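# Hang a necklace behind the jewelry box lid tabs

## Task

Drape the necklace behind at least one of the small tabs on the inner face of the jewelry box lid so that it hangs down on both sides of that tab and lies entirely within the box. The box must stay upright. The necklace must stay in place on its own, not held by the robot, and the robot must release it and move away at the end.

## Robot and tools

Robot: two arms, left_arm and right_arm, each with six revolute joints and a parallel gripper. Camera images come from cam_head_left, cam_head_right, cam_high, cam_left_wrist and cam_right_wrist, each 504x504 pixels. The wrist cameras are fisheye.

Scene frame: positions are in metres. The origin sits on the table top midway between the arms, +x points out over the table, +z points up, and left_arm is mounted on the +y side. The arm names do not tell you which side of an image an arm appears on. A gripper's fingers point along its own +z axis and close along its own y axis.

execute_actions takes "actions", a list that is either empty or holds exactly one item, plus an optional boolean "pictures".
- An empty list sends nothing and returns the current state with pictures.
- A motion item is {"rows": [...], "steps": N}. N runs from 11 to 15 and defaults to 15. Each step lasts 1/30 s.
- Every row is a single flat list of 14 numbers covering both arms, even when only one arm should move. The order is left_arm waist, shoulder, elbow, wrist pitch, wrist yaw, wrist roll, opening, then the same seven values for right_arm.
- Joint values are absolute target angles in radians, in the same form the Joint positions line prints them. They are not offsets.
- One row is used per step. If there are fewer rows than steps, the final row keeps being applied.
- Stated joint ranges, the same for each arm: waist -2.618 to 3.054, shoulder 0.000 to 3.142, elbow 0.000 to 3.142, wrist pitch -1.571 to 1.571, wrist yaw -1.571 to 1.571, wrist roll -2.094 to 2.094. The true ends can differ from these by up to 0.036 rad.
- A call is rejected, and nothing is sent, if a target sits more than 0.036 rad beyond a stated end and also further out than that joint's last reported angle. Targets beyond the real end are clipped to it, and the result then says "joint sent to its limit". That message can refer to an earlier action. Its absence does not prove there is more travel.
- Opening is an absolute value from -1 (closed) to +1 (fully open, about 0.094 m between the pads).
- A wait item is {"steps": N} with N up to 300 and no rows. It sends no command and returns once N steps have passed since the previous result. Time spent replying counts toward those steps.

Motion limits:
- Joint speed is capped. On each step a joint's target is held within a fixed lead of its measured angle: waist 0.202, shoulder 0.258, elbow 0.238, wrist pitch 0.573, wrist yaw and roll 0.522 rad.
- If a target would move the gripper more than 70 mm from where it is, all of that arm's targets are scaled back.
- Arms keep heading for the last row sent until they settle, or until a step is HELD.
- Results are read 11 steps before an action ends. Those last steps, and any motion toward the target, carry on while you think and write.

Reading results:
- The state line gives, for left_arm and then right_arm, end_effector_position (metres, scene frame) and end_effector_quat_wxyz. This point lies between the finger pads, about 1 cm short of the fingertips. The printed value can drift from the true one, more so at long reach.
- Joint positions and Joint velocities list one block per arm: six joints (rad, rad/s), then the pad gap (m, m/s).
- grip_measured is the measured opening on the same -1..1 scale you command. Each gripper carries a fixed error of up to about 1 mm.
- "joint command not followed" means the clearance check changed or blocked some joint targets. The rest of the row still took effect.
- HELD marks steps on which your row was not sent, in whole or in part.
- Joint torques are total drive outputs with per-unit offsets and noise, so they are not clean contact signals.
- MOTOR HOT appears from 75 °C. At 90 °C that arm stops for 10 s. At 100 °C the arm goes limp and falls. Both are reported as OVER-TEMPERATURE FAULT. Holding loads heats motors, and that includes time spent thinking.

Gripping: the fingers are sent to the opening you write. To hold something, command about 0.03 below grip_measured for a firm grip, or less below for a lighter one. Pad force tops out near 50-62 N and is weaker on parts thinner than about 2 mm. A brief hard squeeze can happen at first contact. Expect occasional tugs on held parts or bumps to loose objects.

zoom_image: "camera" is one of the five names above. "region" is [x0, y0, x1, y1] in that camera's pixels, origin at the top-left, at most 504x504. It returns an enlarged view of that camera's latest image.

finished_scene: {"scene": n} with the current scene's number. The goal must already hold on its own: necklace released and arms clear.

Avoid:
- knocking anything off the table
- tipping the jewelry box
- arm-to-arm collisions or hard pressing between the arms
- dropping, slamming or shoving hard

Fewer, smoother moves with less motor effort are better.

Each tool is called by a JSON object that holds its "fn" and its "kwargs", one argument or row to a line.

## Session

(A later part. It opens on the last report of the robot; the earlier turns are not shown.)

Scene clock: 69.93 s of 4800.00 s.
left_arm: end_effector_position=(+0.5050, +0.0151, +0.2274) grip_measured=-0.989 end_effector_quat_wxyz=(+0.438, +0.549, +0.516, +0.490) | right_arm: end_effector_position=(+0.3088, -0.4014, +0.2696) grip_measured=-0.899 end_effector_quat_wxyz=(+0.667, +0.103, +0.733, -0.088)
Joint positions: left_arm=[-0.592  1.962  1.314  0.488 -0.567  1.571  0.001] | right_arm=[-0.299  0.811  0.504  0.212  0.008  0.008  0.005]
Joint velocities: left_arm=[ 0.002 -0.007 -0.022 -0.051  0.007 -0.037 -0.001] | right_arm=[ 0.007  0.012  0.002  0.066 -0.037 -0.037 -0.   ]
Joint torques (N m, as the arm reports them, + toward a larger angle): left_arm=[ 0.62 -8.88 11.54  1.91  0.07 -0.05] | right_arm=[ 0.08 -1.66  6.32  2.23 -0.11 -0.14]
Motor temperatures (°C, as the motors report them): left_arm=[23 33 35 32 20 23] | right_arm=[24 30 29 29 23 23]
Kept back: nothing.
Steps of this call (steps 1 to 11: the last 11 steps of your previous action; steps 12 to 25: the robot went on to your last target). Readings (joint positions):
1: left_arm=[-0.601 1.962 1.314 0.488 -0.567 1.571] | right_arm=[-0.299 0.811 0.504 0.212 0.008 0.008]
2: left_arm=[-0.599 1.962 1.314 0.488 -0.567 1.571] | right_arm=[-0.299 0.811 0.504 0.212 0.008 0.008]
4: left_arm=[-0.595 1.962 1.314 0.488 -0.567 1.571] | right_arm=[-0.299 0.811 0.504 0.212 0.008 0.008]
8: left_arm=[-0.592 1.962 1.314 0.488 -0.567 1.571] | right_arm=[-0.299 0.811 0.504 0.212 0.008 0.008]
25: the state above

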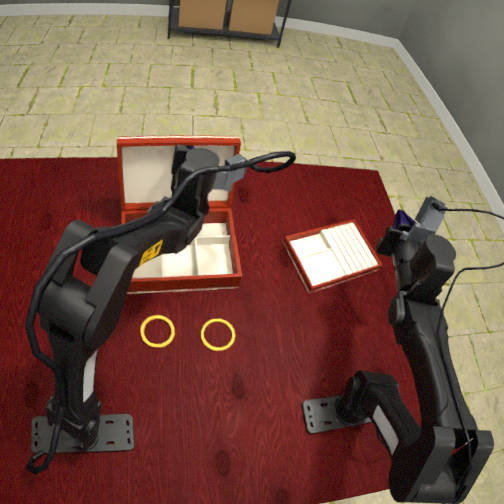

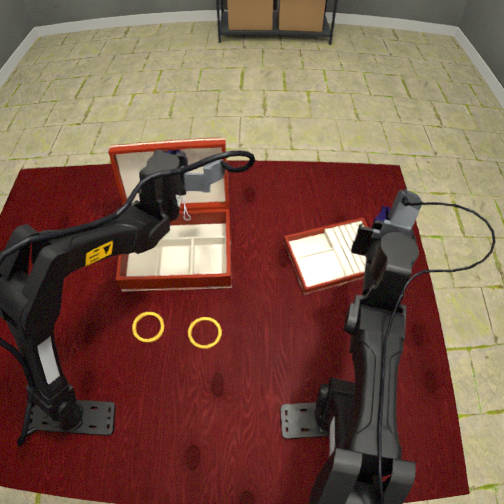

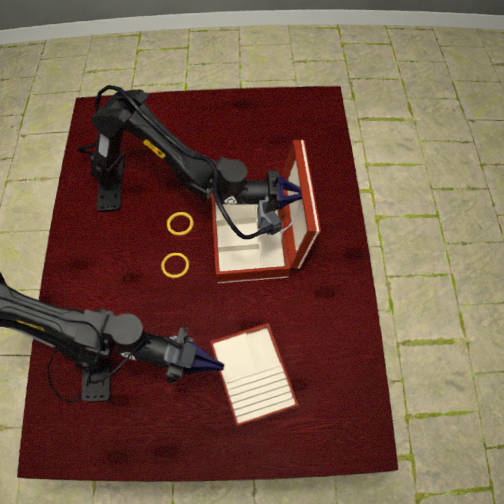

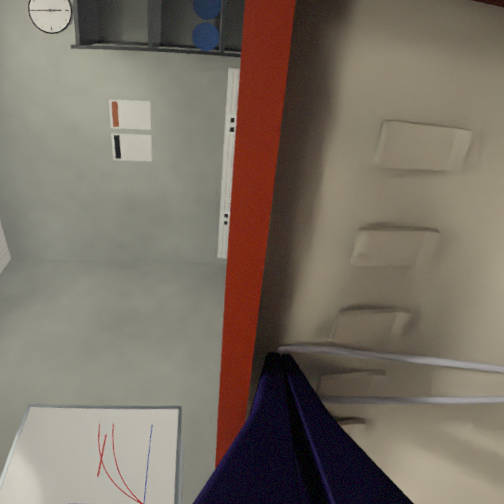

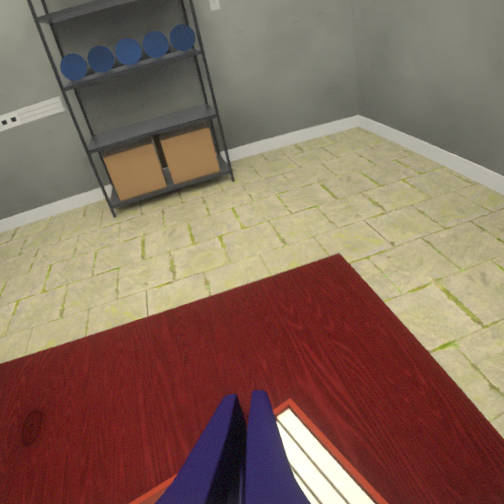

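{"fn": "execute_actions", "kwargs": {
  "actions": [
    {"rows":[[-0.582,1.98,1.348,0.47,-0.557,1.57,-1,-0.3,0.8,0.5,0.2,0,0,-0.9],[-0.581,1.984,1.351,0.47,-0.5555,1.57,-1,-0.3,0.8,0.5,0.2,0,0,-0.9],[-0.58,1.987,1.354,0.47,-0.554,1.57,-1,-0.3,0.8,0.5,0.2,0,0,-0.9],[-0.579,1.99,1.356,0.47,-0.5525,1.57,-1,-0.3,0.8,0.5,0.2,0,0,-0.9],[-0.578,1.992,1.358,0.47,-0.551,1.57,-1,-0.3,0.8,0.5,0.2,0,0,-0.9],[-0.577,1.994,1.36,0.47,-0.55,1.57,-1,-0.3,0.8,0.5,0.2,0,0,-0.9],[-0.575,1.997,1.363,0.47,-0.548,1.57,-1,-0.3,0.8,0.5,0.2,0,0,-0.9]],"steps":15}
  ]
}}

{"fn": "execute_actions", "kwargs": {
  "actions": [
    {"steps":30}
  ],
  "pictures": true
}}

Scene clock: 75.53 s of 4800.00 s.
left_arm: end_effector_position=(+0.5058, +0.0145, +0.2273) grip_measured=-0.989 end_effector_quat_wxyz=(+0.439, +0.549, +0.516, +0.490) | right_arm: end_effector_position=(+0.3088, -0.4014, +0.2696) grip_measured=-0.899 end_effector_quat_wxyz=(+0.667, +0.103, +0.733, -0.088)
Joint positions: left_arm=[-0.592  1.965  1.318  0.487 -0.566  1.571  0.001] | right_arm=[-0.299  0.811  0.504  0.212  0.008  0.008  0.005]
Joint velocities: left_arm=[-0.007  0.115  0.125  0.051 -0.037  0.022 -0.001] | right_arm=[ 0.017 -0.012  0.002 -0.022 -0.007 -0.022 -0.   ]
Joint torques (N m, as the arm reports them, + toward a larger angle): left_arm=[ 0.99 -8.61 11.42  1.92  0.09 -0.05] | right_arm=[-0.12 -1.64  6.28  2.23 -0.11 -0.07]
Motor temperatures (°C, as the motors report them): left_arm=[23 34 35 33 20 23] | right_arm=[24 30 29 29 23 23]
Steps of this call (steps 1 to 15: the robot went on to your last target; steps 16 to 160: nothing new was sent; then 0.13 s passed at rest; steps 161 to 164: the first 4 steps of this action). Readings (joint positions):
161: left_arm=[-0.592 1.962 1.314 0.488 -0.567 1.571] | right_arm=[-0.299 0.811 0.504 0.212 0.008 0.008]
162: left_arm=[-0.592 1.962 1.314 0.488 -0.567 1.571] | right_arm=[-0.299 0.811 0.504 0.212 0.008 0.008]
164: the state above

Scene clock: 76.53 s of 4800.00 s.
left_arm: end_effector_position=(+0.5093, +0.0131, +0.2261) grip_measured=-0.989 end_effector_quat_wxyz=(+0.440, +0.549, +0.515, +0.489) | right_arm: end_effector_position=(+0.3088, -0.4014, +0.2696) grip_measured=-0.899 end_effector_quat_wxyz=(+0.667, +0.103, +0.733, -0.088)
Joint positions: left_arm=[-0.589  1.979  1.332  0.487 -0.56   1.571  0.001] | right_arm=[-0.299  0.811  0.504  0.212  0.008  0.008  0.005]
Joint velocities: left_arm=[-0.012  0.002  0.007 -0.066 -0.037  0.037 -0.001] | right_arm=[-0.007  0.007 -0.032 -0.007 -0.037  0.022 -0.001]
Joint torques (N m, as the arm reports them, + toward a larger angle): left_arm=[ 1.14 -8.75 11.47  1.92  0.13 -0.04] | right_arm=[-0.04 -1.83  6.29  2.23 -0.11 -0.08]
Motor temperatures (°C, as the motors report them): left_arm=[23 34 36 33 20 23] | right_arm=[24 30 29 29 23 23]
Kept back: nothing.
Steps of this call (steps 1 to 11: the last 11 steps of your previous action; steps 12 to 30: the robot went on to your last target). Readings (joint positions):
1: left_arm=[-0.592 1.969 1.322 0.487 -0.565 1.571] | right_arm=[-0.299 0.811 0.504 0.212 0.008 0.008]
2: left_arm=[-0.592 1.972 1.326 0.487 -0.564 1.571] | right_arm=[-0.299 0.811 0.504 0.212 0.008 0.008]
4: left_arm=[-0.591 1.977 1.330 0.487 -0.564 1.571] | right_arm=[-0.299 0.811 0.504 0.212 0.008 0.008]
8: left_arm=[-0.589 1.979 1.332 0.487 -0.560 1.571] | right_arm=[-0.299 0.811 0.504 0.212 0.008 0.008]
30: the state above
All arms were judged still, so your last target was given up. Only a new action makes them travel on or press farther. Fingers that are still opening or closing keep moving.

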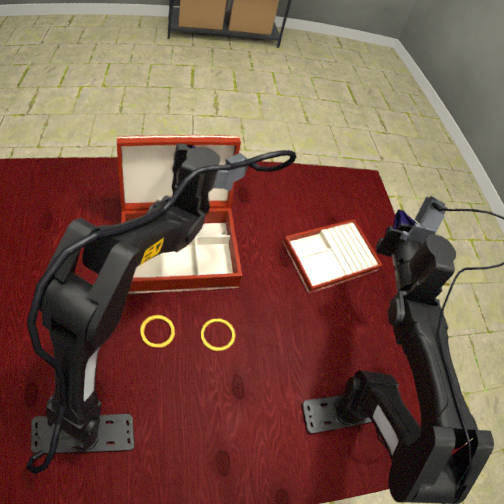

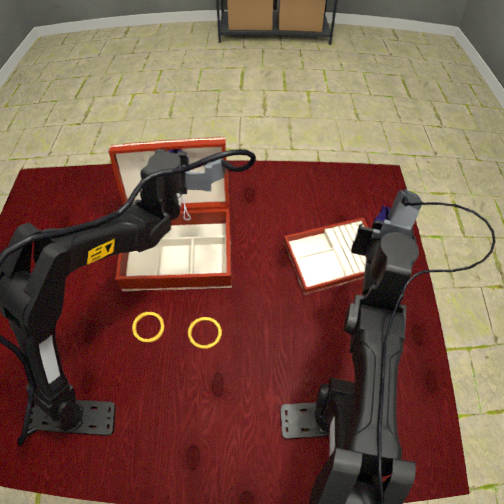

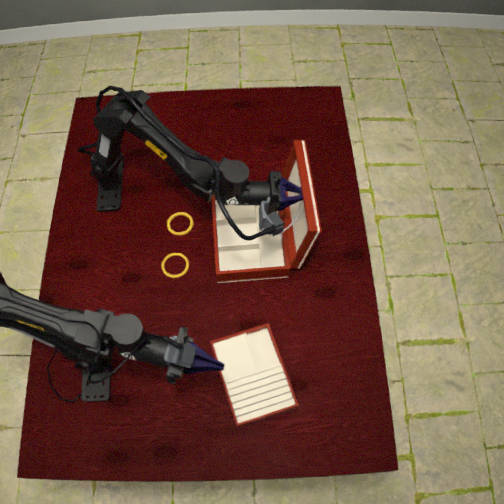

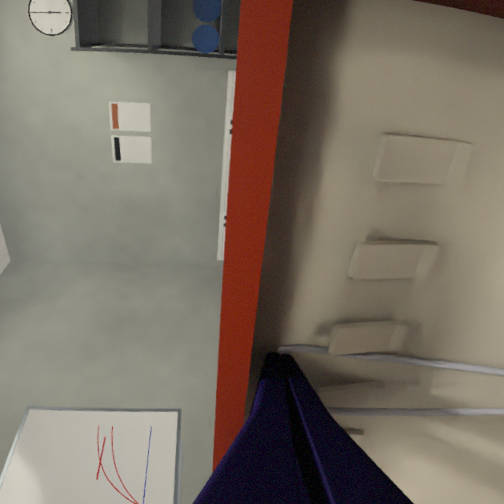

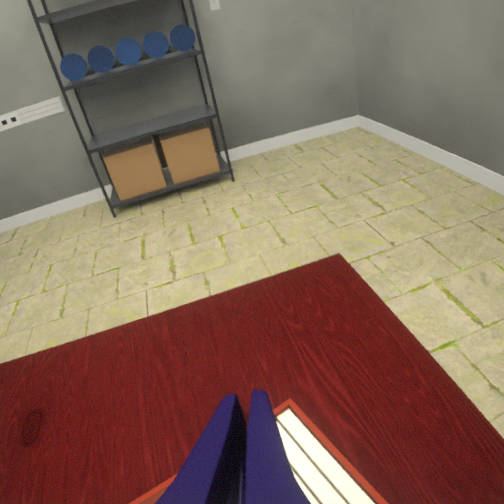

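{"fn": "zoom_image", "kwargs": {
  "camera": "cam_left_wrist",
  "region": [240,290,504,460]
}}

Region (240, 290, 504, 460) of cam_left_wrist's 504x504 image, scaled by 1.909, with more detail than that image has; it fills the top 325 rows of this view, and the rest is white.

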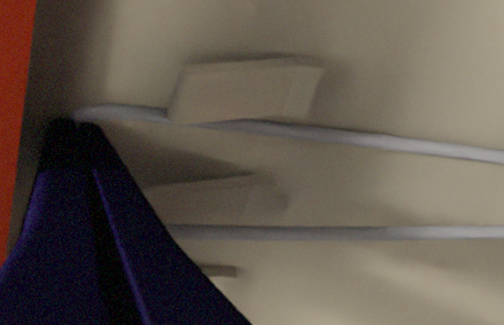

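{"fn": "execute_actions", "kwargs": {
  "actions": [
    {"rows":[[-0.573,2.0,1.368,0.47,-0.546,1.57,-1,-0.3,0.8,0.5,0.2,0,0,-0.9],[-0.571,2.003,1.372,0.47,-0.544,1.57,-1,-0.3,0.8,0.5,0.2,0,0,-0.9],[-0.569,2.005,1.376,0.47,-0.542,1.57,-1,-0.3,0.8,0.5,0.2,0,0,-0.9]],"steps":15}
  ]
}}

{"fn": "execute_actions", "kwargs": {
  "actions": [
    {"steps":25}
  ],
  "pictures": true
}}

Scene clock: 77.83 s of 4800.00 s.
left_arm: end_effector_position=(+0.5105, +0.0131, +0.2265) grip_measured=-0.989 end_effector_quat_wxyz=(+0.440, +0.550, +0.515, +0.489) | right_arm: end_effector_position=(+0.3088, -0.4014, +0.2696) grip_measured=-0.899 end_effector_quat_wxyz=(+0.667, +0.103, +0.733, -0.088)
Joint positions: left_arm=[-0.588  1.982  1.338  0.485 -0.557  1.571  0.001] | right_arm=[-0.299  0.811  0.504  0.212  0.008  0.008  0.005]
Joint velocities: left_arm=[ 0.017  0.085  0.115 -0.037 -0.022 -0.037 -0.001] | right_arm=[ 0.002  0.002 -0.007 -0.051 -0.007  0.007 -0.   ]
Joint torques (N m, as the arm reports them, + toward a larger angle): left_arm=[ 1.34 -8.75 11.47  1.98  0.1  -0.06] | right_arm=[-0.18 -1.72  6.07  2.25 -0.11 -0.13]
Motor temperatures (°C, as the motors report them): left_arm=[23 34 36 33 20 23] | right_arm=[24 30 29 29 23 23]
Steps of this call (steps 1 to 35: nothing new was sent; steps 36 to 39: the first 4 steps of this action). Readings (joint positions):
36: left_arm=[-0.589 1.979 1.332 0.487 -0.560 1.571] | right_arm=[-0.299 0.811 0.504 0.212 0.008 0.008]
37: left_arm=[-0.589 1.979 1.332 0.487 -0.560 1.571] | right_arm=[-0.299 0.811 0.504 0.212 0.008 0.008]
39: the state above

Scene clock: 78.67 s of 4800.00 s.
left_arm: end_effector_position=(+0.5126, +0.0133, +0.2260) grip_measured=-0.989 end_effector_quat_wxyz=(+0.441, +0.550, +0.515, +0.488) | right_arm: end_effector_position=(+0.3088, -0.4014, +0.2696) grip_measured=-0.899 end_effector_quat_wxyz=(+0.667, +0.103, +0.733, -0.088)
Joint positions: left_arm=[-0.584  1.988  1.345  0.485 -0.552  1.571  0.001] | right_arm=[-0.299  0.811  0.504  0.212  0.008  0.008  0.005]
Joint velocities: left_arm=[-0.007  0.002  0.002 -0.007 -0.051  0.022  0.   ] | right_arm=[ 0.002  0.002  0.002 -0.007 -0.007  0.022 -0.001]
Joint torques (N m, as the arm reports them, + toward a larger angle): left_arm=[ 1.13 -8.91 11.55  1.94  0.1  -0.05] | right_arm=[-0.07 -1.65  6.52  2.24 -0.09 -0.11]
Motor temperatures (°C, as the motors report them): left_arm=[23 34 36 33 20 23] | right_arm=[24 30 29 29 23 23]
Kept back: nothing.
Steps of this call (steps 1 to 11: the last 11 steps of your previous action; steps 12 to 15: the robot went on to your last target; steps 16 to 25: nothing new was sent). Readings (joint positions):
1: left_arm=[-0.586 1.984 1.341 0.485 -0.556 1.571] | right_arm=[-0.299 0.811 0.504 0.212 0.008 0.008]
2: left_arm=[-0.585 1.986 1.343 0.485 -0.555 1.571] | right_arm=[-0.299 0.811 0.504 0.212 0.008 0.008]
4: left_arm=[-0.584 1.988 1.345 0.485 -0.552 1.571] | right_arm=[-0.299 0.811 0.504 0.212 0.008 0.008]
8: left_arm=[-0.584 1.988 1.345 0.485 -0.552 1.571] | right_arm=[-0.299 0.811 0.504 0.212 0.008 0.008]
25: the state above
All arms were judged still, so your last target was given up. Only a new action makes them travel on or press farther. Fingers that are still opening or closing keep moving.

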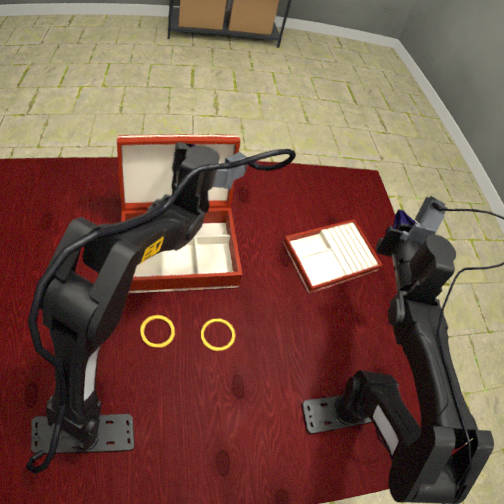

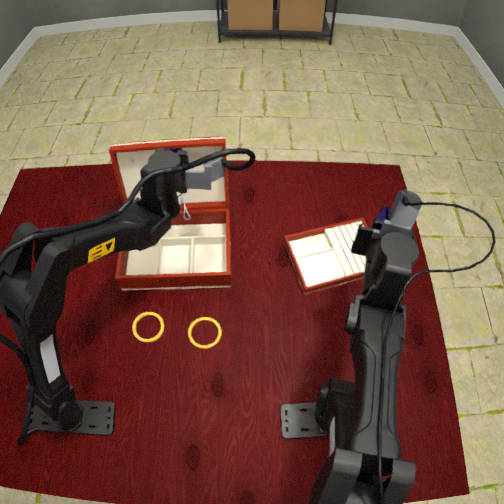

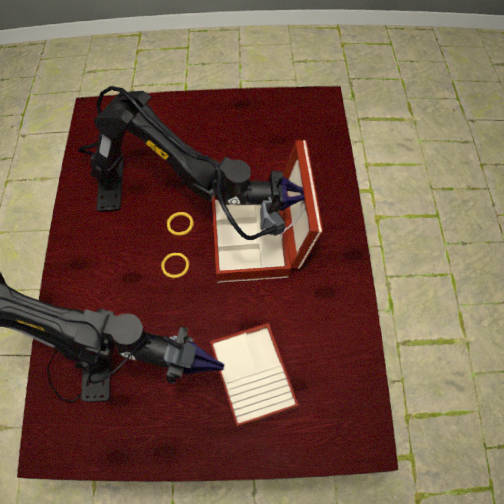

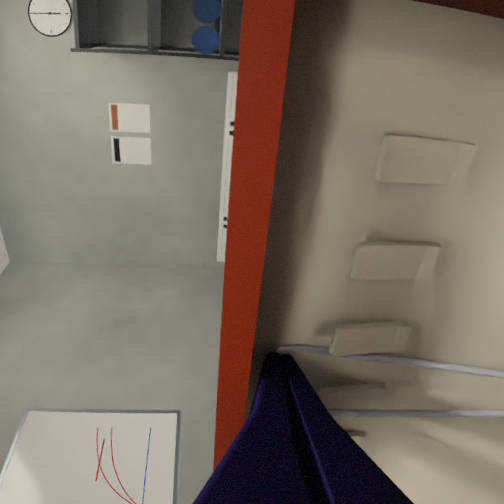

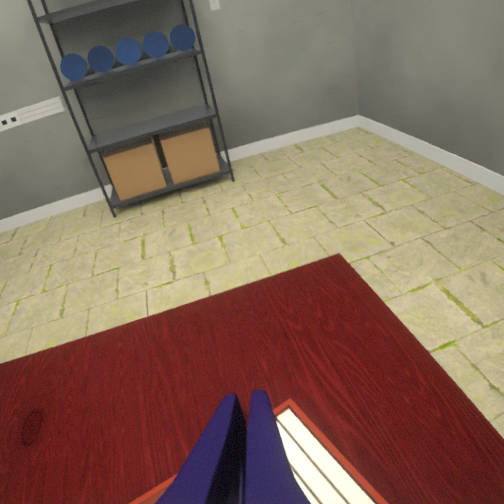

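{"fn": "execute_actions", "kwargs": {
  "actions": [
    {"rows":[[-0.575,2.0,1.37,0.47,-0.548,1.57,-0.97,-0.3,0.8,0.5,0.2,0,0,-0.9],[-0.575,2.0,1.37,0.47,-0.548,1.57,-0.94,-0.3,0.8,0.5,0.2,0,0,-0.9],[-0.575,2.0,1.37,0.47,-0.548,1.57,-0.91,-0.3,0.8,0.5,0.2,0,0,-0.9],[-0.575,2.0,1.37,0.47,-0.548,1.57,-0.88,-0.3,0.8,0.5,0.2,0,0,-0.9],[-0.575,2.0,1.37,0.47,-0.548,1.57,-0.84,-0.3,0.8,0.5,0.2,0,0,-0.9],[-0.575,2.0,1.37,0.47,-0.548,1.57,-0.84,-0.3,0.8,0.5,0.2,0,0,-0.9],[-0.575,2.0,1.37,0.47,-0.548,1.57,-0.84,-0.3,0.8,0.5,0.2,0,0,-0.9],[-0.575,2.0,1.37,0.465,-0.548,1.57,-0.84,-0.3,0.8,0.5,0.2,0,0,-0.9],[-0.575,2.0,1.37,0.46,-0.548,1.57,-0.84,-0.3,0.8,0.5,0.2,0,0,-0.9],[-0.575,2.0,1.37,0.455,-0.548,1.57,-0.84,-0.3,0.8,0.5,0.2,0,0,-0.9],[-0.575,2.0,1.37,0.45,-0.548,1.57,-0.84,-0.3,0.8,0.5,0.2,0,0,-0.9],[-0.575,2.0,1.37,0.445,-0.548,1.57,-0.84,-0.3,0.8,0.5,0.2,0,0,-0.9]],"steps":15}
  ]
}}

{"fn": "execute_actions", "kwargs": {
  "actions": [
    {"steps":25}
  ],
  "pictures": true
}}

Scene clock: 79.90 s of 4800.00 s.
left_arm: end_effector_position=(+0.5124, +0.0133, +0.2249) grip_measured=-0.896 end_effector_quat_wxyz=(+0.439, +0.551, +0.515, +0.488) | right_arm: end_effector_position=(+0.3088, -0.4014, +0.2696) grip_measured=-0.899 end_effector_quat_wxyz=(+0.667, +0.103, +0.733, -0.088)
Joint positions: left_arm=[-0.584  1.988  1.345  0.48  -0.552  1.571  0.005] | right_arm=[-0.299  0.811  0.504  0.212  0.008  0.008  0.005]
Joint velocities: left_arm=[ 0.002  0.012 -0.017 -0.139 -0.007 -0.066  0.029] | right_arm=[ 0.012 -0.022 -0.017 -0.037 -0.007  0.037  0.   ]
Joint torques (N m, as the arm reports them, + toward a larger angle): left_arm=[ 0.71 -9.26 11.02  2.13  0.02 -0.05] | right_arm=[-0.19 -1.74  6.28  2.22 -0.07 -0.12]
Motor temperatures (°C, as the motors report them): left_arm=[23 34 36 33 20 23] | right_arm=[24 30 29 29 23 23]
Steps of this call (steps 1 to 33: nothing new was sent; steps 34 to 37: the first 4 steps of this action). Readings (joint positions):
34: left_arm=[-0.584 1.988 1.345 0.485 -0.552 1.571] | right_arm=[-0.299 0.811 0.504 0.212 0.008 0.008]
35: left_arm=[-0.584 1.988 1.345 0.484 -0.552 1.571] | right_arm=[-0.299 0.811 0.504 0.212 0.008 0.008]
37: the state above

Scene clock: 80.73 s of 4800.00 s.
left_arm: end_effector_position=(+0.5121, +0.0136, +0.2226) grip_measured=-0.842 end_effector_quat_wxyz=(+0.435, +0.555, +0.516, +0.487) | right_arm: end_effector_position=(+0.3088, -0.4014, +0.2696) grip_measured=-0.899 end_effector_quat_wxyz=(+0.667, +0.103, +0.733, -0.088)
Joint positions: left_arm=[-0.584  1.988  1.345  0.469 -0.552  1.571  0.007] | right_arm=[-0.299  0.811  0.504  0.212  0.008  0.008  0.005]
Joint velocities: left_arm=[-0.012 -0.017  0.002 -0.007  0.007 -0.037 -0.001] | right_arm=[-0.002  0.007 -0.012 -0.022 -0.007 -0.037 -0.001]
Joint torques (N m, as the arm reports them, + toward a larger angle): left_arm=[ 0.7  -9.26 11.03  1.85  0.01 -0.03] | right_arm=[-0.04 -1.62  6.29  2.23 -0.1  -0.1 ]
Motor temperatures (°C, as the motors report them): left_arm=[23 34 36 33 20 23] | right_arm=[24 30 29 29 23 23]
Kept back: nothing.
Steps of this call (steps 1 to 11: the last 11 steps of your previous action; steps 12 to 25: the robot went on to your last target). Readings (joint positions):
1: left_arm=[-0.584 1.988 1.345 0.476 -0.552 1.571] | right_arm=[-0.299 0.811 0.504 0.212 0.008 0.008]
2: left_arm=[-0.584 1.988 1.345 0.474 -0.552 1.571] | right_arm=[-0.299 0.811 0.504 0.212 0.008 0.008]
4: left_arm=[-0.584 1.988 1.345 0.472 -0.552 1.571] | right_arm=[-0.299 0.811 0.504 0.212 0.008 0.008]
8: left_arm=[-0.584 1.988 1.345 0.470 -0.552 1.571] | right_arm=[-0.299 0.811 0.504 0.212 0.008 0.008]
25: the state above

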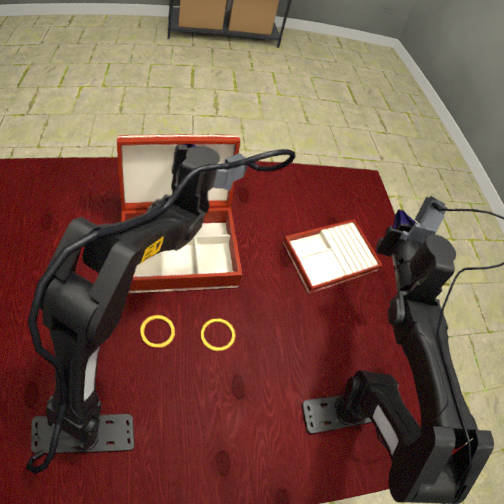

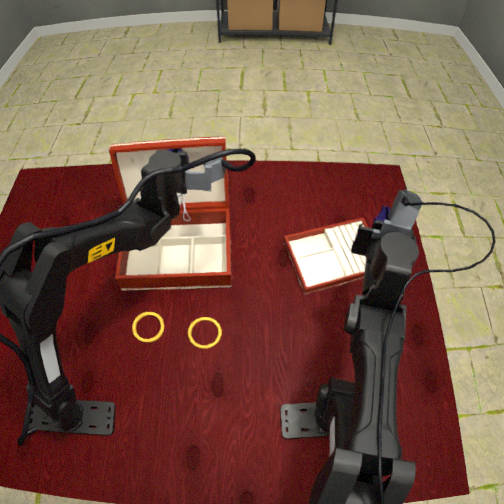

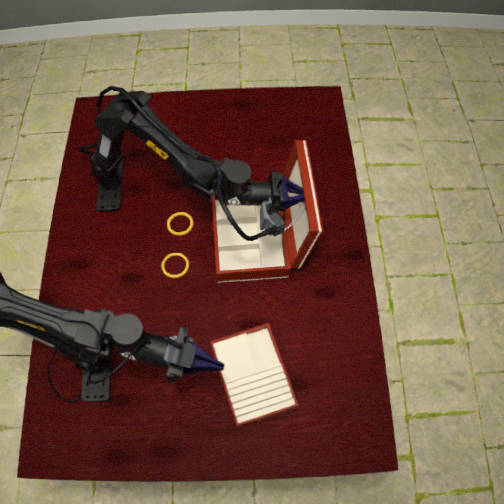

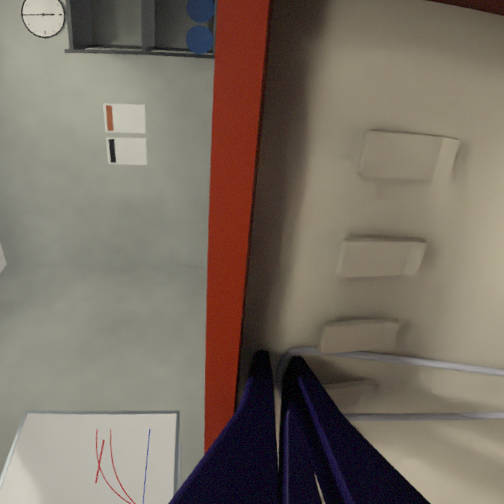

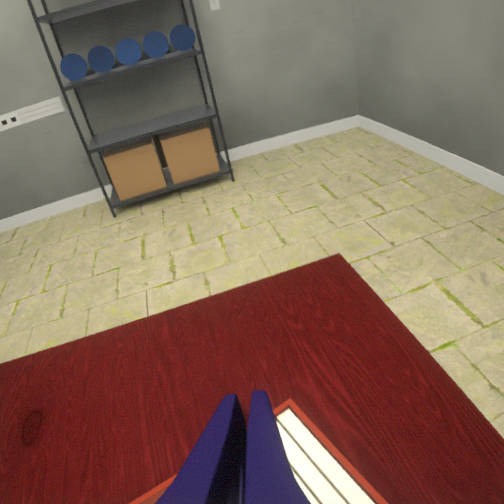

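{"fn": "execute_actions", "kwargs": {
  "actions": [
    {"rows":[[-0.585,1.97,1.335,0.45,-0.553,1.57,-0.84,-0.3,0.8,0.5,0.2,0,0,-0.9],[-0.589,1.965,1.327,0.452,-0.557,1.57,-0.84,-0.3,0.8,0.5,0.2,0,0,-0.9],[-0.593,1.96,1.32,0.454,-0.561,1.57,-0.84,-0.3,0.8,0.5,0.2,0,0,-0.9],[-0.596,1.956,1.313,0.457,-0.564,1.57,-0.84,-0.3,0.8,0.5,0.2,0,0,-0.9],[-0.599,1.952,1.306,0.46,-0.567,1.57,-0.84,-0.3,0.8,0.5,0.2,0,0,-0.9],[-0.602,1.948,1.299,0.463,-0.57,1.57,-0.84,-0.3,0.8,0.5,0.2,0,0,-0.9],[-0.605,1.944,1.292,0.466,-0.573,1.57,-0.84,-0.3,0.8,0.5,0.2,0,0,-0.9],[-0.608,1.94,1.285,0.469,-0.576,1.57,-0.84,-0.3,0.8,0.5,0.2,0,0,-0.9],[-0.611,1.936,1.278,0.472,-0.579,1.57,-0.84,-0.3,0.8,0.5,0.2,0,0,-0.9],[-0.614,1.932,1.271,0.475,-0.582,1.57,-0.84,-0.3,0.8,0.5,0.2,0,0,-0.9],[-0.617,1.928,1.264,0.478,-0.585,1.57,-0.84,-0.3,0.8,0.5,0.2,0,0,-0.9],[-0.62,1.924,1.257,0.481,-0.588,1.57,-0.84,-0.3,0.8,0.5,0.2,0,0,-0.9],[-0.623,1.92,1.25,0.484,-0.591,1.57,-0.84,-0.3,0.8,0.5,0.2,0,0,-0.9],[-0.626,1.916,1.243,0.487,-0.594,1.57,-0.84,-0.3,0.8,0.5,0.2,0,0,-0.9],[-0.63,1.912,1.236,0.49,-0.598,1.57,-0.84,-0.3,0.8,0.5,0.2,0,0,-0.9]],"steps":15}
  ]
}}

{"fn": "execute_actions", "kwargs": {
  "actions": [
    {"steps":25}
  ],
  "pictures": true
}}

Scene clock: 82.27 s of 4800.00 s.
left_arm: end_effector_position=(+0.5116, +0.0136, +0.2229) grip_measured=-0.842 end_effector_quat_wxyz=(+0.435, +0.555, +0.516, +0.487) | right_arm: end_effector_position=(+0.3088, -0.4014, +0.2696) grip_measured=-0.899 end_effector_quat_wxyz=(+0.667, +0.103, +0.733, -0.088)
Joint positions: left_arm=[-0.585  1.985  1.343  0.469 -0.552  1.571  0.007] | right_arm=[-0.299  0.811  0.504  0.212  0.008  0.008  0.005]
Joint velocities: left_arm=[-0.012 -0.095 -0.1   -0.051  0.081 -0.007 -0.001] | right_arm=[ 0.012 -0.002  0.002 -0.037 -0.037 -0.051  0.   ]
Joint torques (N m, as the arm reports them, + toward a larger angle): left_arm=[ -0.81 -12.04   6.91   1.98  -0.17  -0.04] | right_arm=[-0.07 -1.79  6.46  2.22 -0.09 -0.12]
Motor temperatures (°C, as the motors report them): left_arm=[23 35 36 33 20 23] | right_arm=[24 30 29 29 23 23]
Steps of this call (steps 1 to 15: the robot went on to your last target; steps 16 to 42: nothing new was sent; steps 43 to 46: the first 4 steps of this action). Readings (joint positions):
43: left_arm=[-0.584 1.988 1.345 0.469 -0.552 1.571] | right_arm=[-0.299 0.811 0.504 0.212 0.008 0.008]
44: left_arm=[-0.584 1.988 1.345 0.469 -0.552 1.571] | right_arm=[-0.299 0.811 0.504 0.212 0.008 0.008]
46: the state above

Scene clock: 83.10 s of 4800.00 s.
left_arm: end_effector_position=(+0.4890, +0.0089, +0.2153) grip_measured=-0.842 end_effector_quat_wxyz=(+0.427, +0.563, +0.514, +0.486) | right_arm: end_effector_position=(+0.3088, -0.4014, +0.2696) grip_measured=-0.899 end_effector_quat_wxyz=(+0.667, +0.103, +0.733, -0.088)
Joint positions: left_arm=[-0.622  1.935  1.256  0.483 -0.587  1.571  0.007] | right_arm=[-0.299  0.811  0.504  0.212  0.008  0.008  0.005]
Joint velocities: left_arm=[ 0.007  0.002  0.002 -0.007 -0.007  0.037 -0.001] | right_arm=[-0.017 -0.017 -0.007 -0.022 -0.007 -0.007  0.   ]
Joint torques (N m, as the arm reports them, + toward a larger angle): left_arm=[ -0.56 -11.35   7.06   2.15  -0.16  -0.05] | right_arm=[-0.06 -1.62  6.36  2.23 -0.15 -0.08]
Motor temperatures (°C, as the motors report them): left_arm=[23 35 36 33 20 23] | right_arm=[24 30 29 29 23 23]
Kept back: nothing.
Steps of this call (steps 1 to 11: the last 11 steps of your previous action; steps 12 to 25: the robot went on to your last target). Readings (joint positions):
1: left_arm=[-0.586 1.982 1.338 0.469 -0.552 1.571] | right_arm=[-0.299 0.811 0.504 0.212 0.008 0.008]
2: left_arm=[-0.588 1.977 1.332 0.469 -0.554 1.571] | right_arm=[-0.299 0.811 0.504 0.212 0.008 0.008]
4: left_arm=[-0.593 1.966 1.318 0.469 -0.558 1.571] | right_arm=[-0.299 0.811 0.504 0.212 0.008 0.008]
8: left_arm=[-0.603 1.951 1.291 0.471 -0.567 1.571] | right_arm=[-0.299 0.811 0.504 0.212 0.008 0.008]
25: the state above

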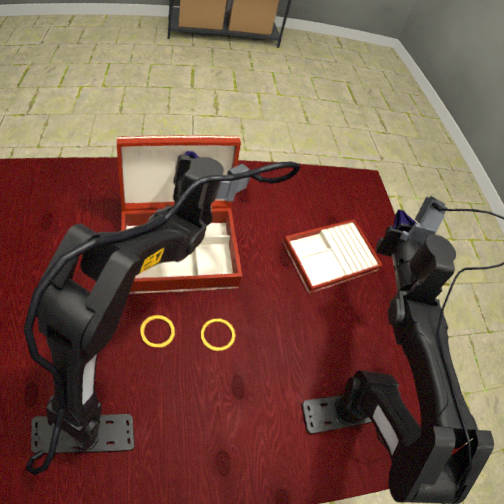

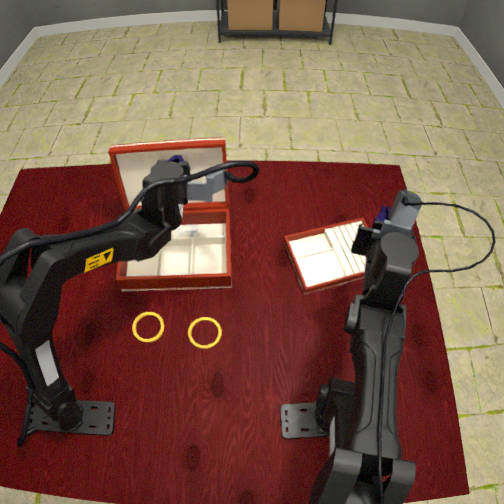

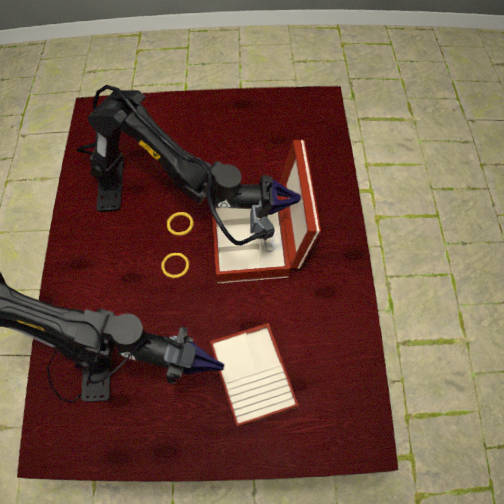

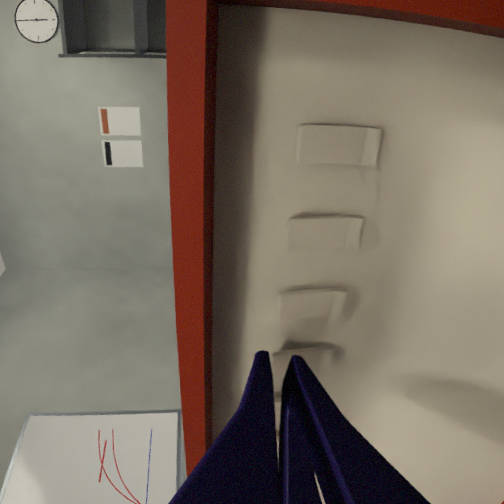

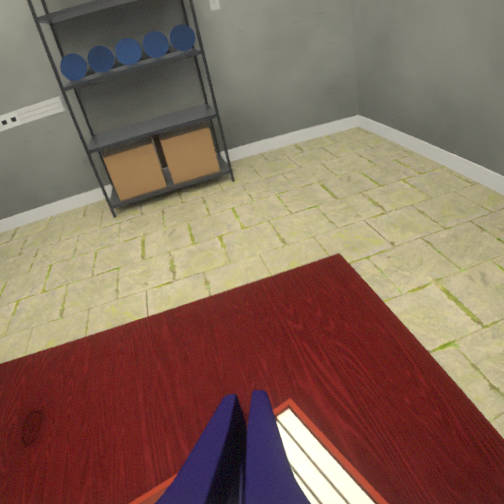

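{"fn": "execute_actions", "kwargs": {
  "actions": [
    {"rows":[[-0.64,1.88,1.24,0.46,-0.6,1.57,-0.84,-0.3,0.8,0.5,0.2,0,0,-0.9],[-0.65,1.83,1.22,0.43,-0.6,1.57,-0.84,-0.3,0.8,0.5,0.2,0,0,-0.9],[-0.66,1.77,1.2,0.39,-0.6,1.57,-0.84,-0.3,0.8,0.5,0.2,0,0,-0.9],[-0.67,1.70,1.18,0.34,-0.6,1.57,-0.84,-0.3,0.8,0.5,0.2,0,0,-0.9],[-0.67,1.62,1.16,0.29,-0.6,1.57,-0.84,-0.3,0.8,0.5,0.2,0,0,-0.9],[-0.65,1.54,1.14,0.24,-0.6,1.57,-0.84,-0.3,0.8,0.5,0.2,0,0,-0.9],[-0.62,1.46,1.12,0.19,-0.6,1.57,-0.84,-0.3,0.8,0.5,0.2,0,0,-0.9],[-0.58,1.38,1.10,0.14,-0.6,1.57,-0.84,-0.3,0.8,0.5,0.2,0,0,-0.9],[-0.53,1.30,1.08,0.10,-0.6,1.57,-0.84,-0.3,0.8,0.5,0.2,0,0,-0.9],[-0.47,1.22,1.06,0.06,-0.6,1.57,-0.84,-0.3,0.8,0.5,0.2,0,0,-0.9],[-0.40,1.15,1.04,0.03,-0.6,1.57,-0.84,-0.3,0.8,0.5,0.2,0,0,-0.9],[-0.32,1.1,1.02,0,-0.6,1.57,-0.84,-0.3,0.8,0.5,0.2,0,0,-0.9],[-0.24,1.1,1.0,0,-0.6,1.57,-0.84,-0.3,0.8,0.5,0.2,0,0,-0.9],[-0.16,1.1,1.0,0,-0.6,1.57,-0.84,-0.3,0.8,0.5,0.2,0,0,-0.9],[-0.08,1.1,1.0,0,-0.6,1.57,-0.84,-0.3,0.8,0.5,0.2,0,0,-0.9]],"steps":15}
  ]
}}

{"fn": "execute_actions", "kwargs": {
  "actions": [
    {"steps":30}
  ],
  "pictures": true
}}

{"fn": "zoom_image", "kwargs": {
  "camera": "cam_head_left",
  "region": [100,120,260,310]
}}

Scene clock: 84.30 s of 4800.00 s.
left_arm: end_effector_position=(+0.4728, +0.0119, +0.2267) grip_measured=-0.842 end_effector_quat_wxyz=(+0.423, +0.572, +0.512, +0.482) | right_arm: end_effector_position=(+0.3088, -0.4014, +0.2696) grip_measured=-0.899 end_effector_quat_wxyz=(+0.667, +0.103, +0.733, -0.088)
Joint positions: left_arm=[-0.634  1.858  1.216  0.427 -0.589  1.571  0.007] | right_arm=[-0.299  0.811  0.504  0.212  0.008  0.008  0.005]
Joint velocities: left_arm=[-0.232 -1.297 -0.716 -0.901 -0.051  0.095  0.   ] | right_arm=[-0.007 -0.017 -0.002  0.022  0.022 -0.022  0.   ]
Joint torques (N m, as the arm reports them, + toward a larger angle): left_arm=[ -1.67 -15.07   9.26   2.55  -0.18  -0.05] | right_arm=[ 0.   -1.6   6.29  2.17 -0.04 -0.09]
Motor temperatures (°C, as the motors report them): left_arm=[23 36 35 33 20 23] | right_arm=[24 30 29 29 23 23]
Steps of this call (steps 1 to 15: the robot went on to your last target; steps 16 to 32: nothing new was sent; steps 33 to 36: the first 4 steps of this action). Readings (joint positions):
33: left_arm=[-0.623 1.932 1.256 0.481 -0.588 1.571] | right_arm=[-0.299 0.811 0.504 0.212 0.008 0.008]
34: left_arm=[-0.624 1.921 1.251 0.471 -0.588 1.571] | right_arm=[-0.299 0.811 0.504 0.212 0.008 0.008]
36: the state above

Scene clock: 85.30 s of 4800.00 s.
left_arm: end_effector_position=(+0.3352, +0.3218, +0.3797) grip_measured=-0.842 end_effector_quat_wxyz=(+0.316, +0.356, +0.631, +0.612) | right_arm: end_effector_position=(+0.3088, -0.4014, +0.2696) grip_measured=-0.899 end_effector_quat_wxyz=(+0.667, +0.103, +0.733, -0.088)
Joint positions: left_arm=[-0.074  1.095  1.013  0.02  -0.61   1.573  0.007] | right_arm=[-0.299  0.811  0.504  0.212  0.008  0.008  0.005]
Joint velocities: left_arm=[-0.012 -0.002  0.012 -0.022 -0.007  0.007  0.   ] | right_arm=[-0.007 -0.012 -0.007  0.037  0.022  0.066  0.001]
Joint torques (N m, as the arm reports them, + toward a larger angle): left_arm=[-0.42 -2.21  8.05  1.88  0.15 -0.05] | right_arm=[-0.15 -1.66  6.25  2.22 -0.1  -0.09]
Motor temperatures (°C, as the motors report them): left_arm=[23 36 35 33 20 23] | right_arm=[24 30 29 29 23 23]
Kept back: nothing.
Steps of this call (steps 1 to 11: the last 11 steps of your previous action; steps 12 to 30: the robot went on to your last target). Readings (joint positions):
1: left_arm=[-0.642 1.807 1.193 0.394 -0.589 1.572] | right_arm=[-0.299 0.811 0.504 0.212 0.008 0.008]
2: left_arm=[-0.649 1.748 1.173 0.361 -0.588 1.572] | right_arm=[-0.299 0.811 0.504 0.212 0.008 0.008]
4: left_arm=[-0.647 1.620 1.145 0.301 -0.586 1.573] | right_arm=[-0.299 0.811 0.504 0.212 0.008 0.008]
8: left_arm=[-0.536 1.372 1.116 0.222 -0.582 1.573] | right_arm=[-0.299 0.811 0.504 0.212 0.008 0.008]
30: the state above

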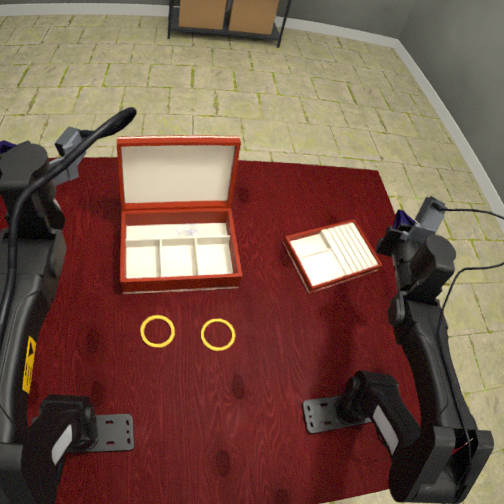

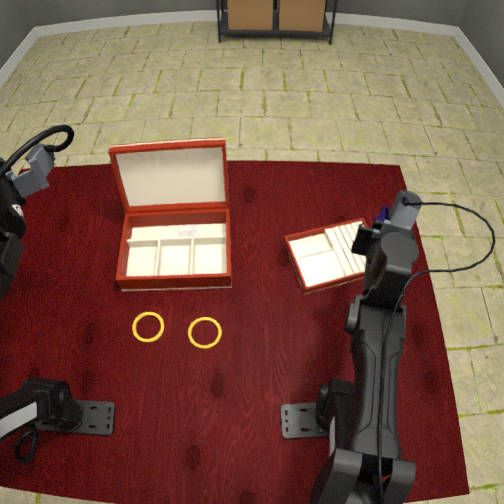

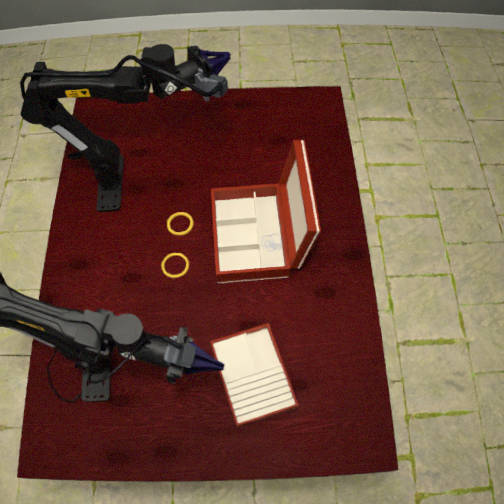

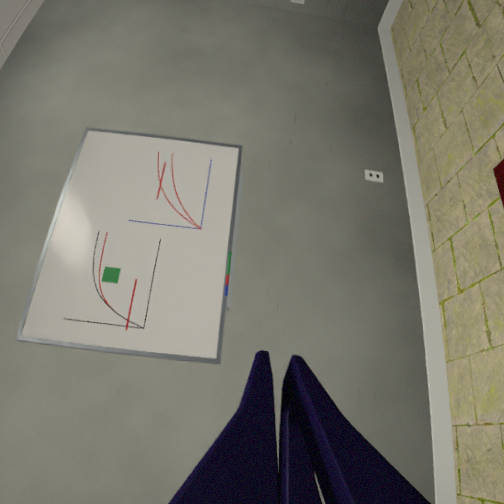

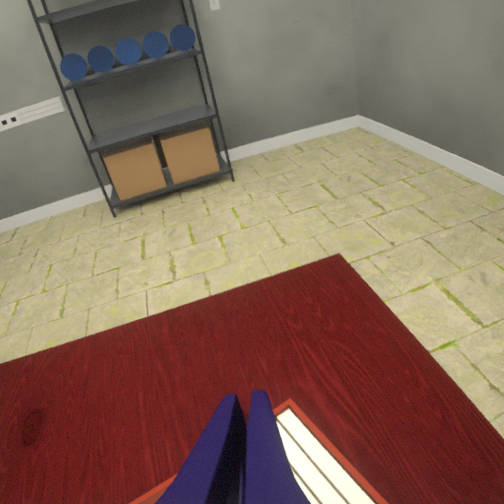

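Region (100, 120, 260, 310) of cam_head_left's 504x504 image, scaled by 2.653, with more detail than that image has; it fills the left 424 columns of this view, and the rest is white.

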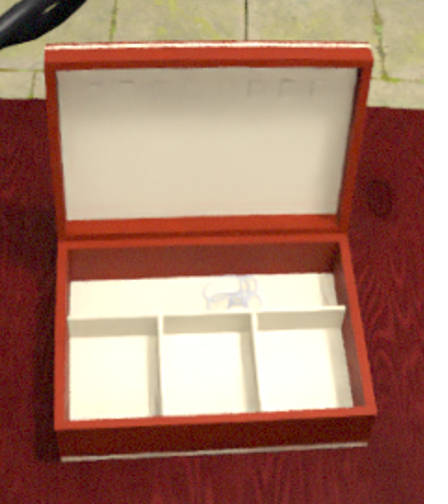

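{"fn": "execute_actions", "kwargs": {
  "actions": [
    {"rows":[[-0.1,1.11,1.01,-0.08,-0.56,1.57,-0.84,-0.3,0.8,0.5,0.2,0,0,-0.9],[-0.13,1.13,1.03,-0.17,-0.51,1.57,-0.84,-0.3,0.8,0.5,0.2,0,0,-0.9],[-0.16,1.15,1.05,-0.26,-0.46,1.57,-0.84,-0.3,0.8,0.5,0.2,0,0,-0.9],[-0.19,1.17,1.07,-0.35,-0.41,1.57,-0.84,-0.3,0.8,0.5,0.2,0,0,-0.9],[-0.22,1.19,1.09,-0.44,-0.36,1.57,-0.84,-0.3,0.8,0.5,0.2,0,0,-0.9],[-0.25,1.21,1.11,-0.53,-0.31,1.57,-0.84,-0.3,0.8,0.5,0.2,0,0,-0.9],[-0.28,1.23,1.13,-0.62,-0.26,1.57,-0.84,-0.3,0.8,0.5,0.2,0,0,-0.9],[-0.31,1.25,1.15,-0.71,-0.21,1.57,-0.84,-0.3,0.8,0.5,0.2,0,0,-0.9],[-0.34,1.27,1.17,-0.80,-0.16,1.57,-0.84,-0.3,0.8,0.5,0.2,0,0,-0.9],[-0.37,1.29,1.19,-0.89,-0.11,1.57,-0.84,-0.3,0.8,0.5,0.2,0,0,-0.9],[-0.40,1.31,1.21,-0.98,-0.06,1.57,-0.84,-0.3,0.8,0.5,0.2,0,0,-0.9],[-0.43,1.33,1.23,-1.07,-0.02,1.57,-0.84,-0.3,0.8,0.5,0.2,0,0,-0.9],[-0.46,1.35,1.25,-1.15,0,1.57,-0.84,-0.3,0.8,0.5,0.2,0,0,-0.9],[-0.46,1.37,1.27,-1.2,0,1.57,-0.84,-0.3,0.8,0.5,0.2,0,0,-0.9],[-0.46,1.4,1.3,-1.2,0,1.57,-0.84,-0.3,0.8,0.5,0.2,0,0,-0.9]],"steps":15}
  ]
}}

{"fn": "execute_actions", "kwargs": {
  "actions": [
    {"rows":[[-0.46,1.46,1.36,-1.21,0,1.57,-0.84,-0.3,0.8,0.5,0.2,0,0,-0.9],[-0.46,1.52,1.43,-1.22,0,1.57,-0.84,-0.3,0.8,0.5,0.2,0,0,-0.9],[-0.46,1.58,1.50,-1.23,0,1.57,-0.84,-0.3,0.8,0.5,0.2,0,0,-0.9],[-0.46,1.64,1.57,-1.24,0,1.57,-0.84,-0.3,0.8,0.5,0.2,0,0,-0.9],[-0.46,1.70,1.64,-1.25,0,1.57,-0.84,-0.3,0.8,0.5,0.2,0,0,-0.9],[-0.46,1.76,1.71,-1.26,0,1.57,-0.84,-0.3,0.8,0.5,0.2,0,0,-0.9],[-0.46,1.82,1.78,-1.27,0,1.57,-0.84,-0.3,0.8,0.5,0.2,0,0,-0.9],[-0.46,1.88,1.85,-1.28,0,1.57,-0.84,-0.3,0.8,0.5,0.2,0,0,-0.9],[-0.46,1.94,1.92,-1.28,0,1.57,-0.84,-0.3,0.8,0.5,0.2,0,0,-0.9],[-0.46,2.0,1.98,-1.28,0,1.57,-0.84,-0.3,0.8,0.5,0.2,0,0,-0.9],[-0.46,2.05,2.03,-1.28,0,1.57,-0.84,-0.3,0.8,0.5,0.2,0,0,-0.9],[-0.46,2.1,2.08,-1.28,0,1.57,-0.84,-0.3,0.8,0.5,0.2,0,0,-0.9],[-0.46,2.14,2.12,-1.28,0,1.57,-0.84,-0.3,0.8,0.5,0.2,0,0,-0.9],[-0.46,2.17,2.15,-1.28,0,1.57,-0.84,-0.3,0.8,0.5,0.2,0,0,-0.9],[-0.46,2.2,2.17,-1.28,0,1.57,-0.84,-0.3,0.8,0.5,0.2,0,0,-0.9]],"steps":15}
  ]
}}

{"fn": "execute_actions", "kwargs": {
  "actions": [
    {"steps":30}
  ],
  "pictures": true
}}

Scene clock: 88.47 s of 4800.00 s.
left_arm: end_effector_position=(+0.3442, +0.2956, +0.3558) grip_measured=-0.841 end_effector_quat_wxyz=(+0.310, +0.422, +0.629, +0.574) | right_arm: end_effector_position=(+0.3088, -0.4014, +0.2696) grip_measured=-0.899 end_effector_quat_wxyz=(+0.667, +0.103, +0.733, -0.088)
Joint positions: left_arm=[-0.121  1.109  1.027 -0.093 -0.554  1.573  0.007] | right_arm=[-0.299  0.811  0.504  0.212  0.008  0.008  0.005]
Joint velocities: left_arm=[-0.759  0.403  0.364 -1.56   0.842 -0.066  0.001] | right_arm=[-0.002  0.007 -0.002  0.051  0.007  0.007 -0.001]
Joint torques (N m, as the arm reports them, + toward a larger angle): left_arm=[-1.76 -0.02 10.98  1.87  0.32 -0.05] | right_arm=[-0.2  -1.47  6.26  2.21 -0.12 -0.08]
Motor temperatures (°C, as the motors report them): left_arm=[23 34 34 33 20 23] | right_arm=[24 30 29 29 23 23]
Steps of this call (steps 1 to 15: the robot went on to your last target; steps 16 to 90: nothing new was sent; then 0.03 s passed at rest; steps 91 to 94: the first 4 steps of this action). Readings (joint positions):
91: left_arm=[-0.075 1.095 1.013 0.012 -0.606 1.573] | right_arm=[-0.299 0.811 0.504 0.212 0.008 0.008]
92: left_arm=[-0.082 1.095 1.013 -0.008 -0.596 1.573] | right_arm=[-0.299 0.811 0.504 0.212 0.008 0.008]
94: the state above

Scene clock: 88.97 s of 4800.00 s.
left_arm: end_effector_position=(+0.2847, +0.1014, +0.1843) grip_measured=-0.841 end_effector_quat_wxyz=(+0.131, +0.823, +0.540, +0.119) | right_arm: end_effector_position=(+0.3088, -0.4014, +0.2696) grip_measured=-0.899 end_effector_quat_wxyz=(+0.667, +0.103, +0.733, -0.088)
Joint positions: left_arm=[-0.461  1.52   1.419 -1.119 -0.056  1.573  0.007] | right_arm=[-0.299  0.811  0.504  0.212  0.008  0.008  0.005]
Joint velocities: left_arm=[-0.002  1.648  2.088 -1.033  0.271  0.066 -0.001] | right_arm=[ 0.017  0.002 -0.012  0.022 -0.007 -0.066 -0.   ]
Joint torques (N m, as the arm reports them, + toward a larger angle): left_arm=[ 0.01 -3.95 10.25  1.6   0.24 -0.06] | right_arm=[-0.21 -1.48  6.44  2.22 -0.09 -0.09]
Motor temperatures (°C, as the motors report them): left_arm=[23 34 34 33 20 23] | right_arm=[24 30 29 30 23 23]
Steps of this call (steps 1 to 11: the last 11 steps of your previous action; steps 12 to 15: the first 4 steps of this action). Readings (joint positions):
12: left_arm=[-0.453 1.377 1.250 -0.960 -0.103 1.573] | right_arm=[-0.299 0.811 0.504 0.212 0.008 0.008]
13: left_arm=[-0.460 1.416 1.294 -1.026 -0.082 1.573] | right_arm=[-0.299 0.811 0.504 0.212 0.008 0.008]
15: the state above

Scene clock: 89.97 s of 4800.00 s.
left_arm: end_effector_position=(+0.4143, +0.0365, +0.1296) grip_measured=-0.841 end_effector_quat_wxyz=(+0.095, +0.832, +0.542, +0.072) | right_arm: end_effector_position=(+0.3088, -0.4014, +0.2696) grip_measured=-0.899 end_effector_quat_wxyz=(+0.667, +0.103, +0.733, -0.088)
Joint positions: left_arm=[-0.461  2.217  2.143 -1.258 -0.018  1.573  0.007] | right_arm=[-0.299  0.811  0.504  0.212  0.008  0.008  0.005]
Joint velocities: left_arm=[ 0.007 -0.007  0.007  0.037 -0.037 -0.007 -0.001] | right_arm=[ 0.012 -0.007 -0.007  0.022  0.022 -0.051 -0.   ]
Joint torques (N m, as the arm reports them, + toward a larger angle): left_arm=[  0.13 -12.56  10.31   0.75   0.24  -0.06] | right_arm=[-0.09 -1.64  6.33  2.22 -0.15 -0.1 ]
Motor temperatures (°C, as the motors report them): left_arm=[23 34 34 33 20 23] | right_arm=[24 30 29 30 23 23]
Kept back: nothing.
Steps of this call (steps 1 to 11: the last 11 steps of your previous action; steps 12 to 30: the robot went on to your last target). Readings (joint positions):
1: left_arm=[-0.461 1.578 1.492 -1.147 -0.049 1.573] | right_arm=[-0.299 0.811 0.504 0.212 0.008 0.008]
2: left_arm=[-0.461 1.639 1.567 -1.167 -0.042 1.573] | right_arm=[-0.299 0.811 0.504 0.212 0.008 0.008]
4: left_arm=[-0.461 1.758 1.714 -1.194 -0.033 1.573] | right_arm=[-0.299 0.811 0.504 0.212 0.008 0.008]
8: left_arm=[-0.461 1.989 1.977 -1.219 -0.023 1.573] | right_arm=[-0.299 0.811 0.504 0.212 0.008 0.008]
30: the state above

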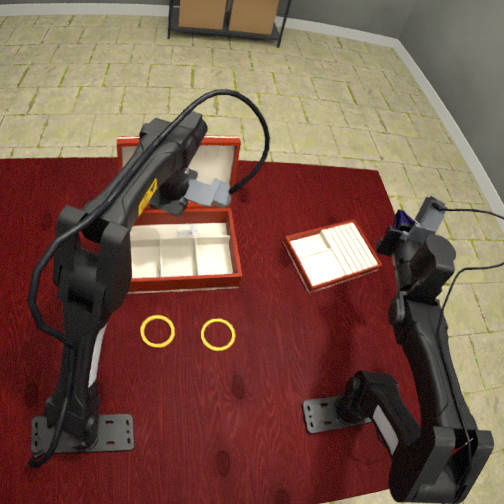

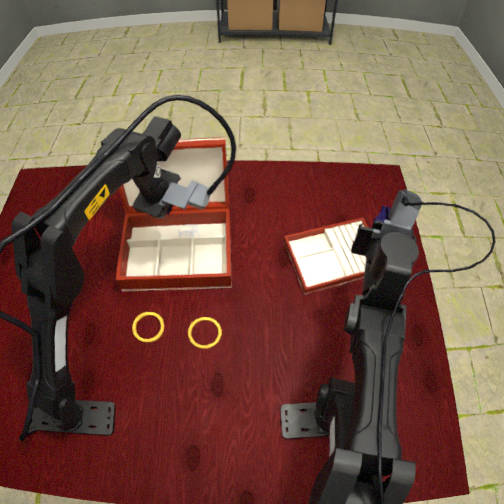

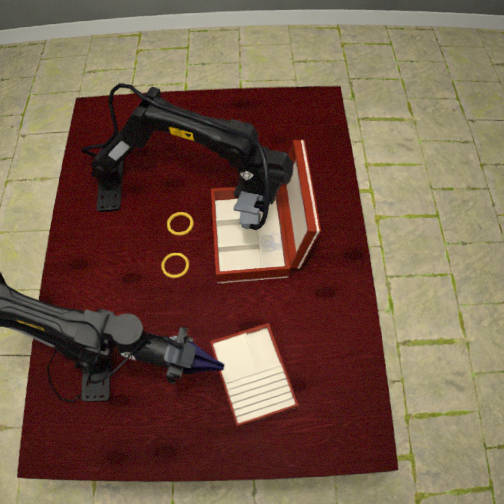

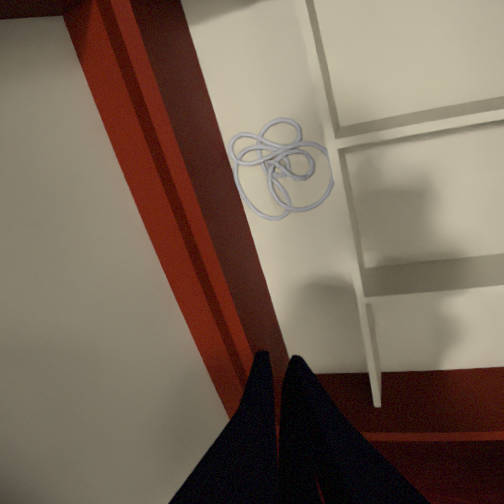

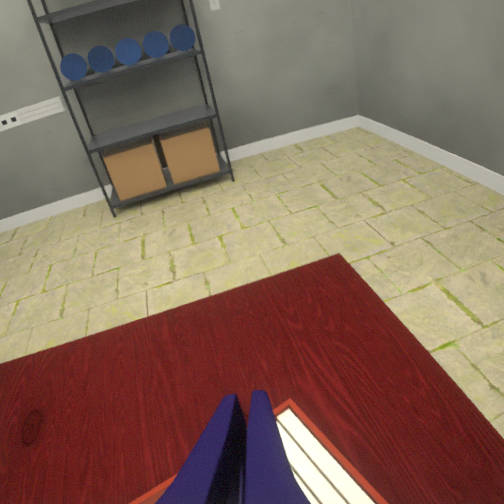

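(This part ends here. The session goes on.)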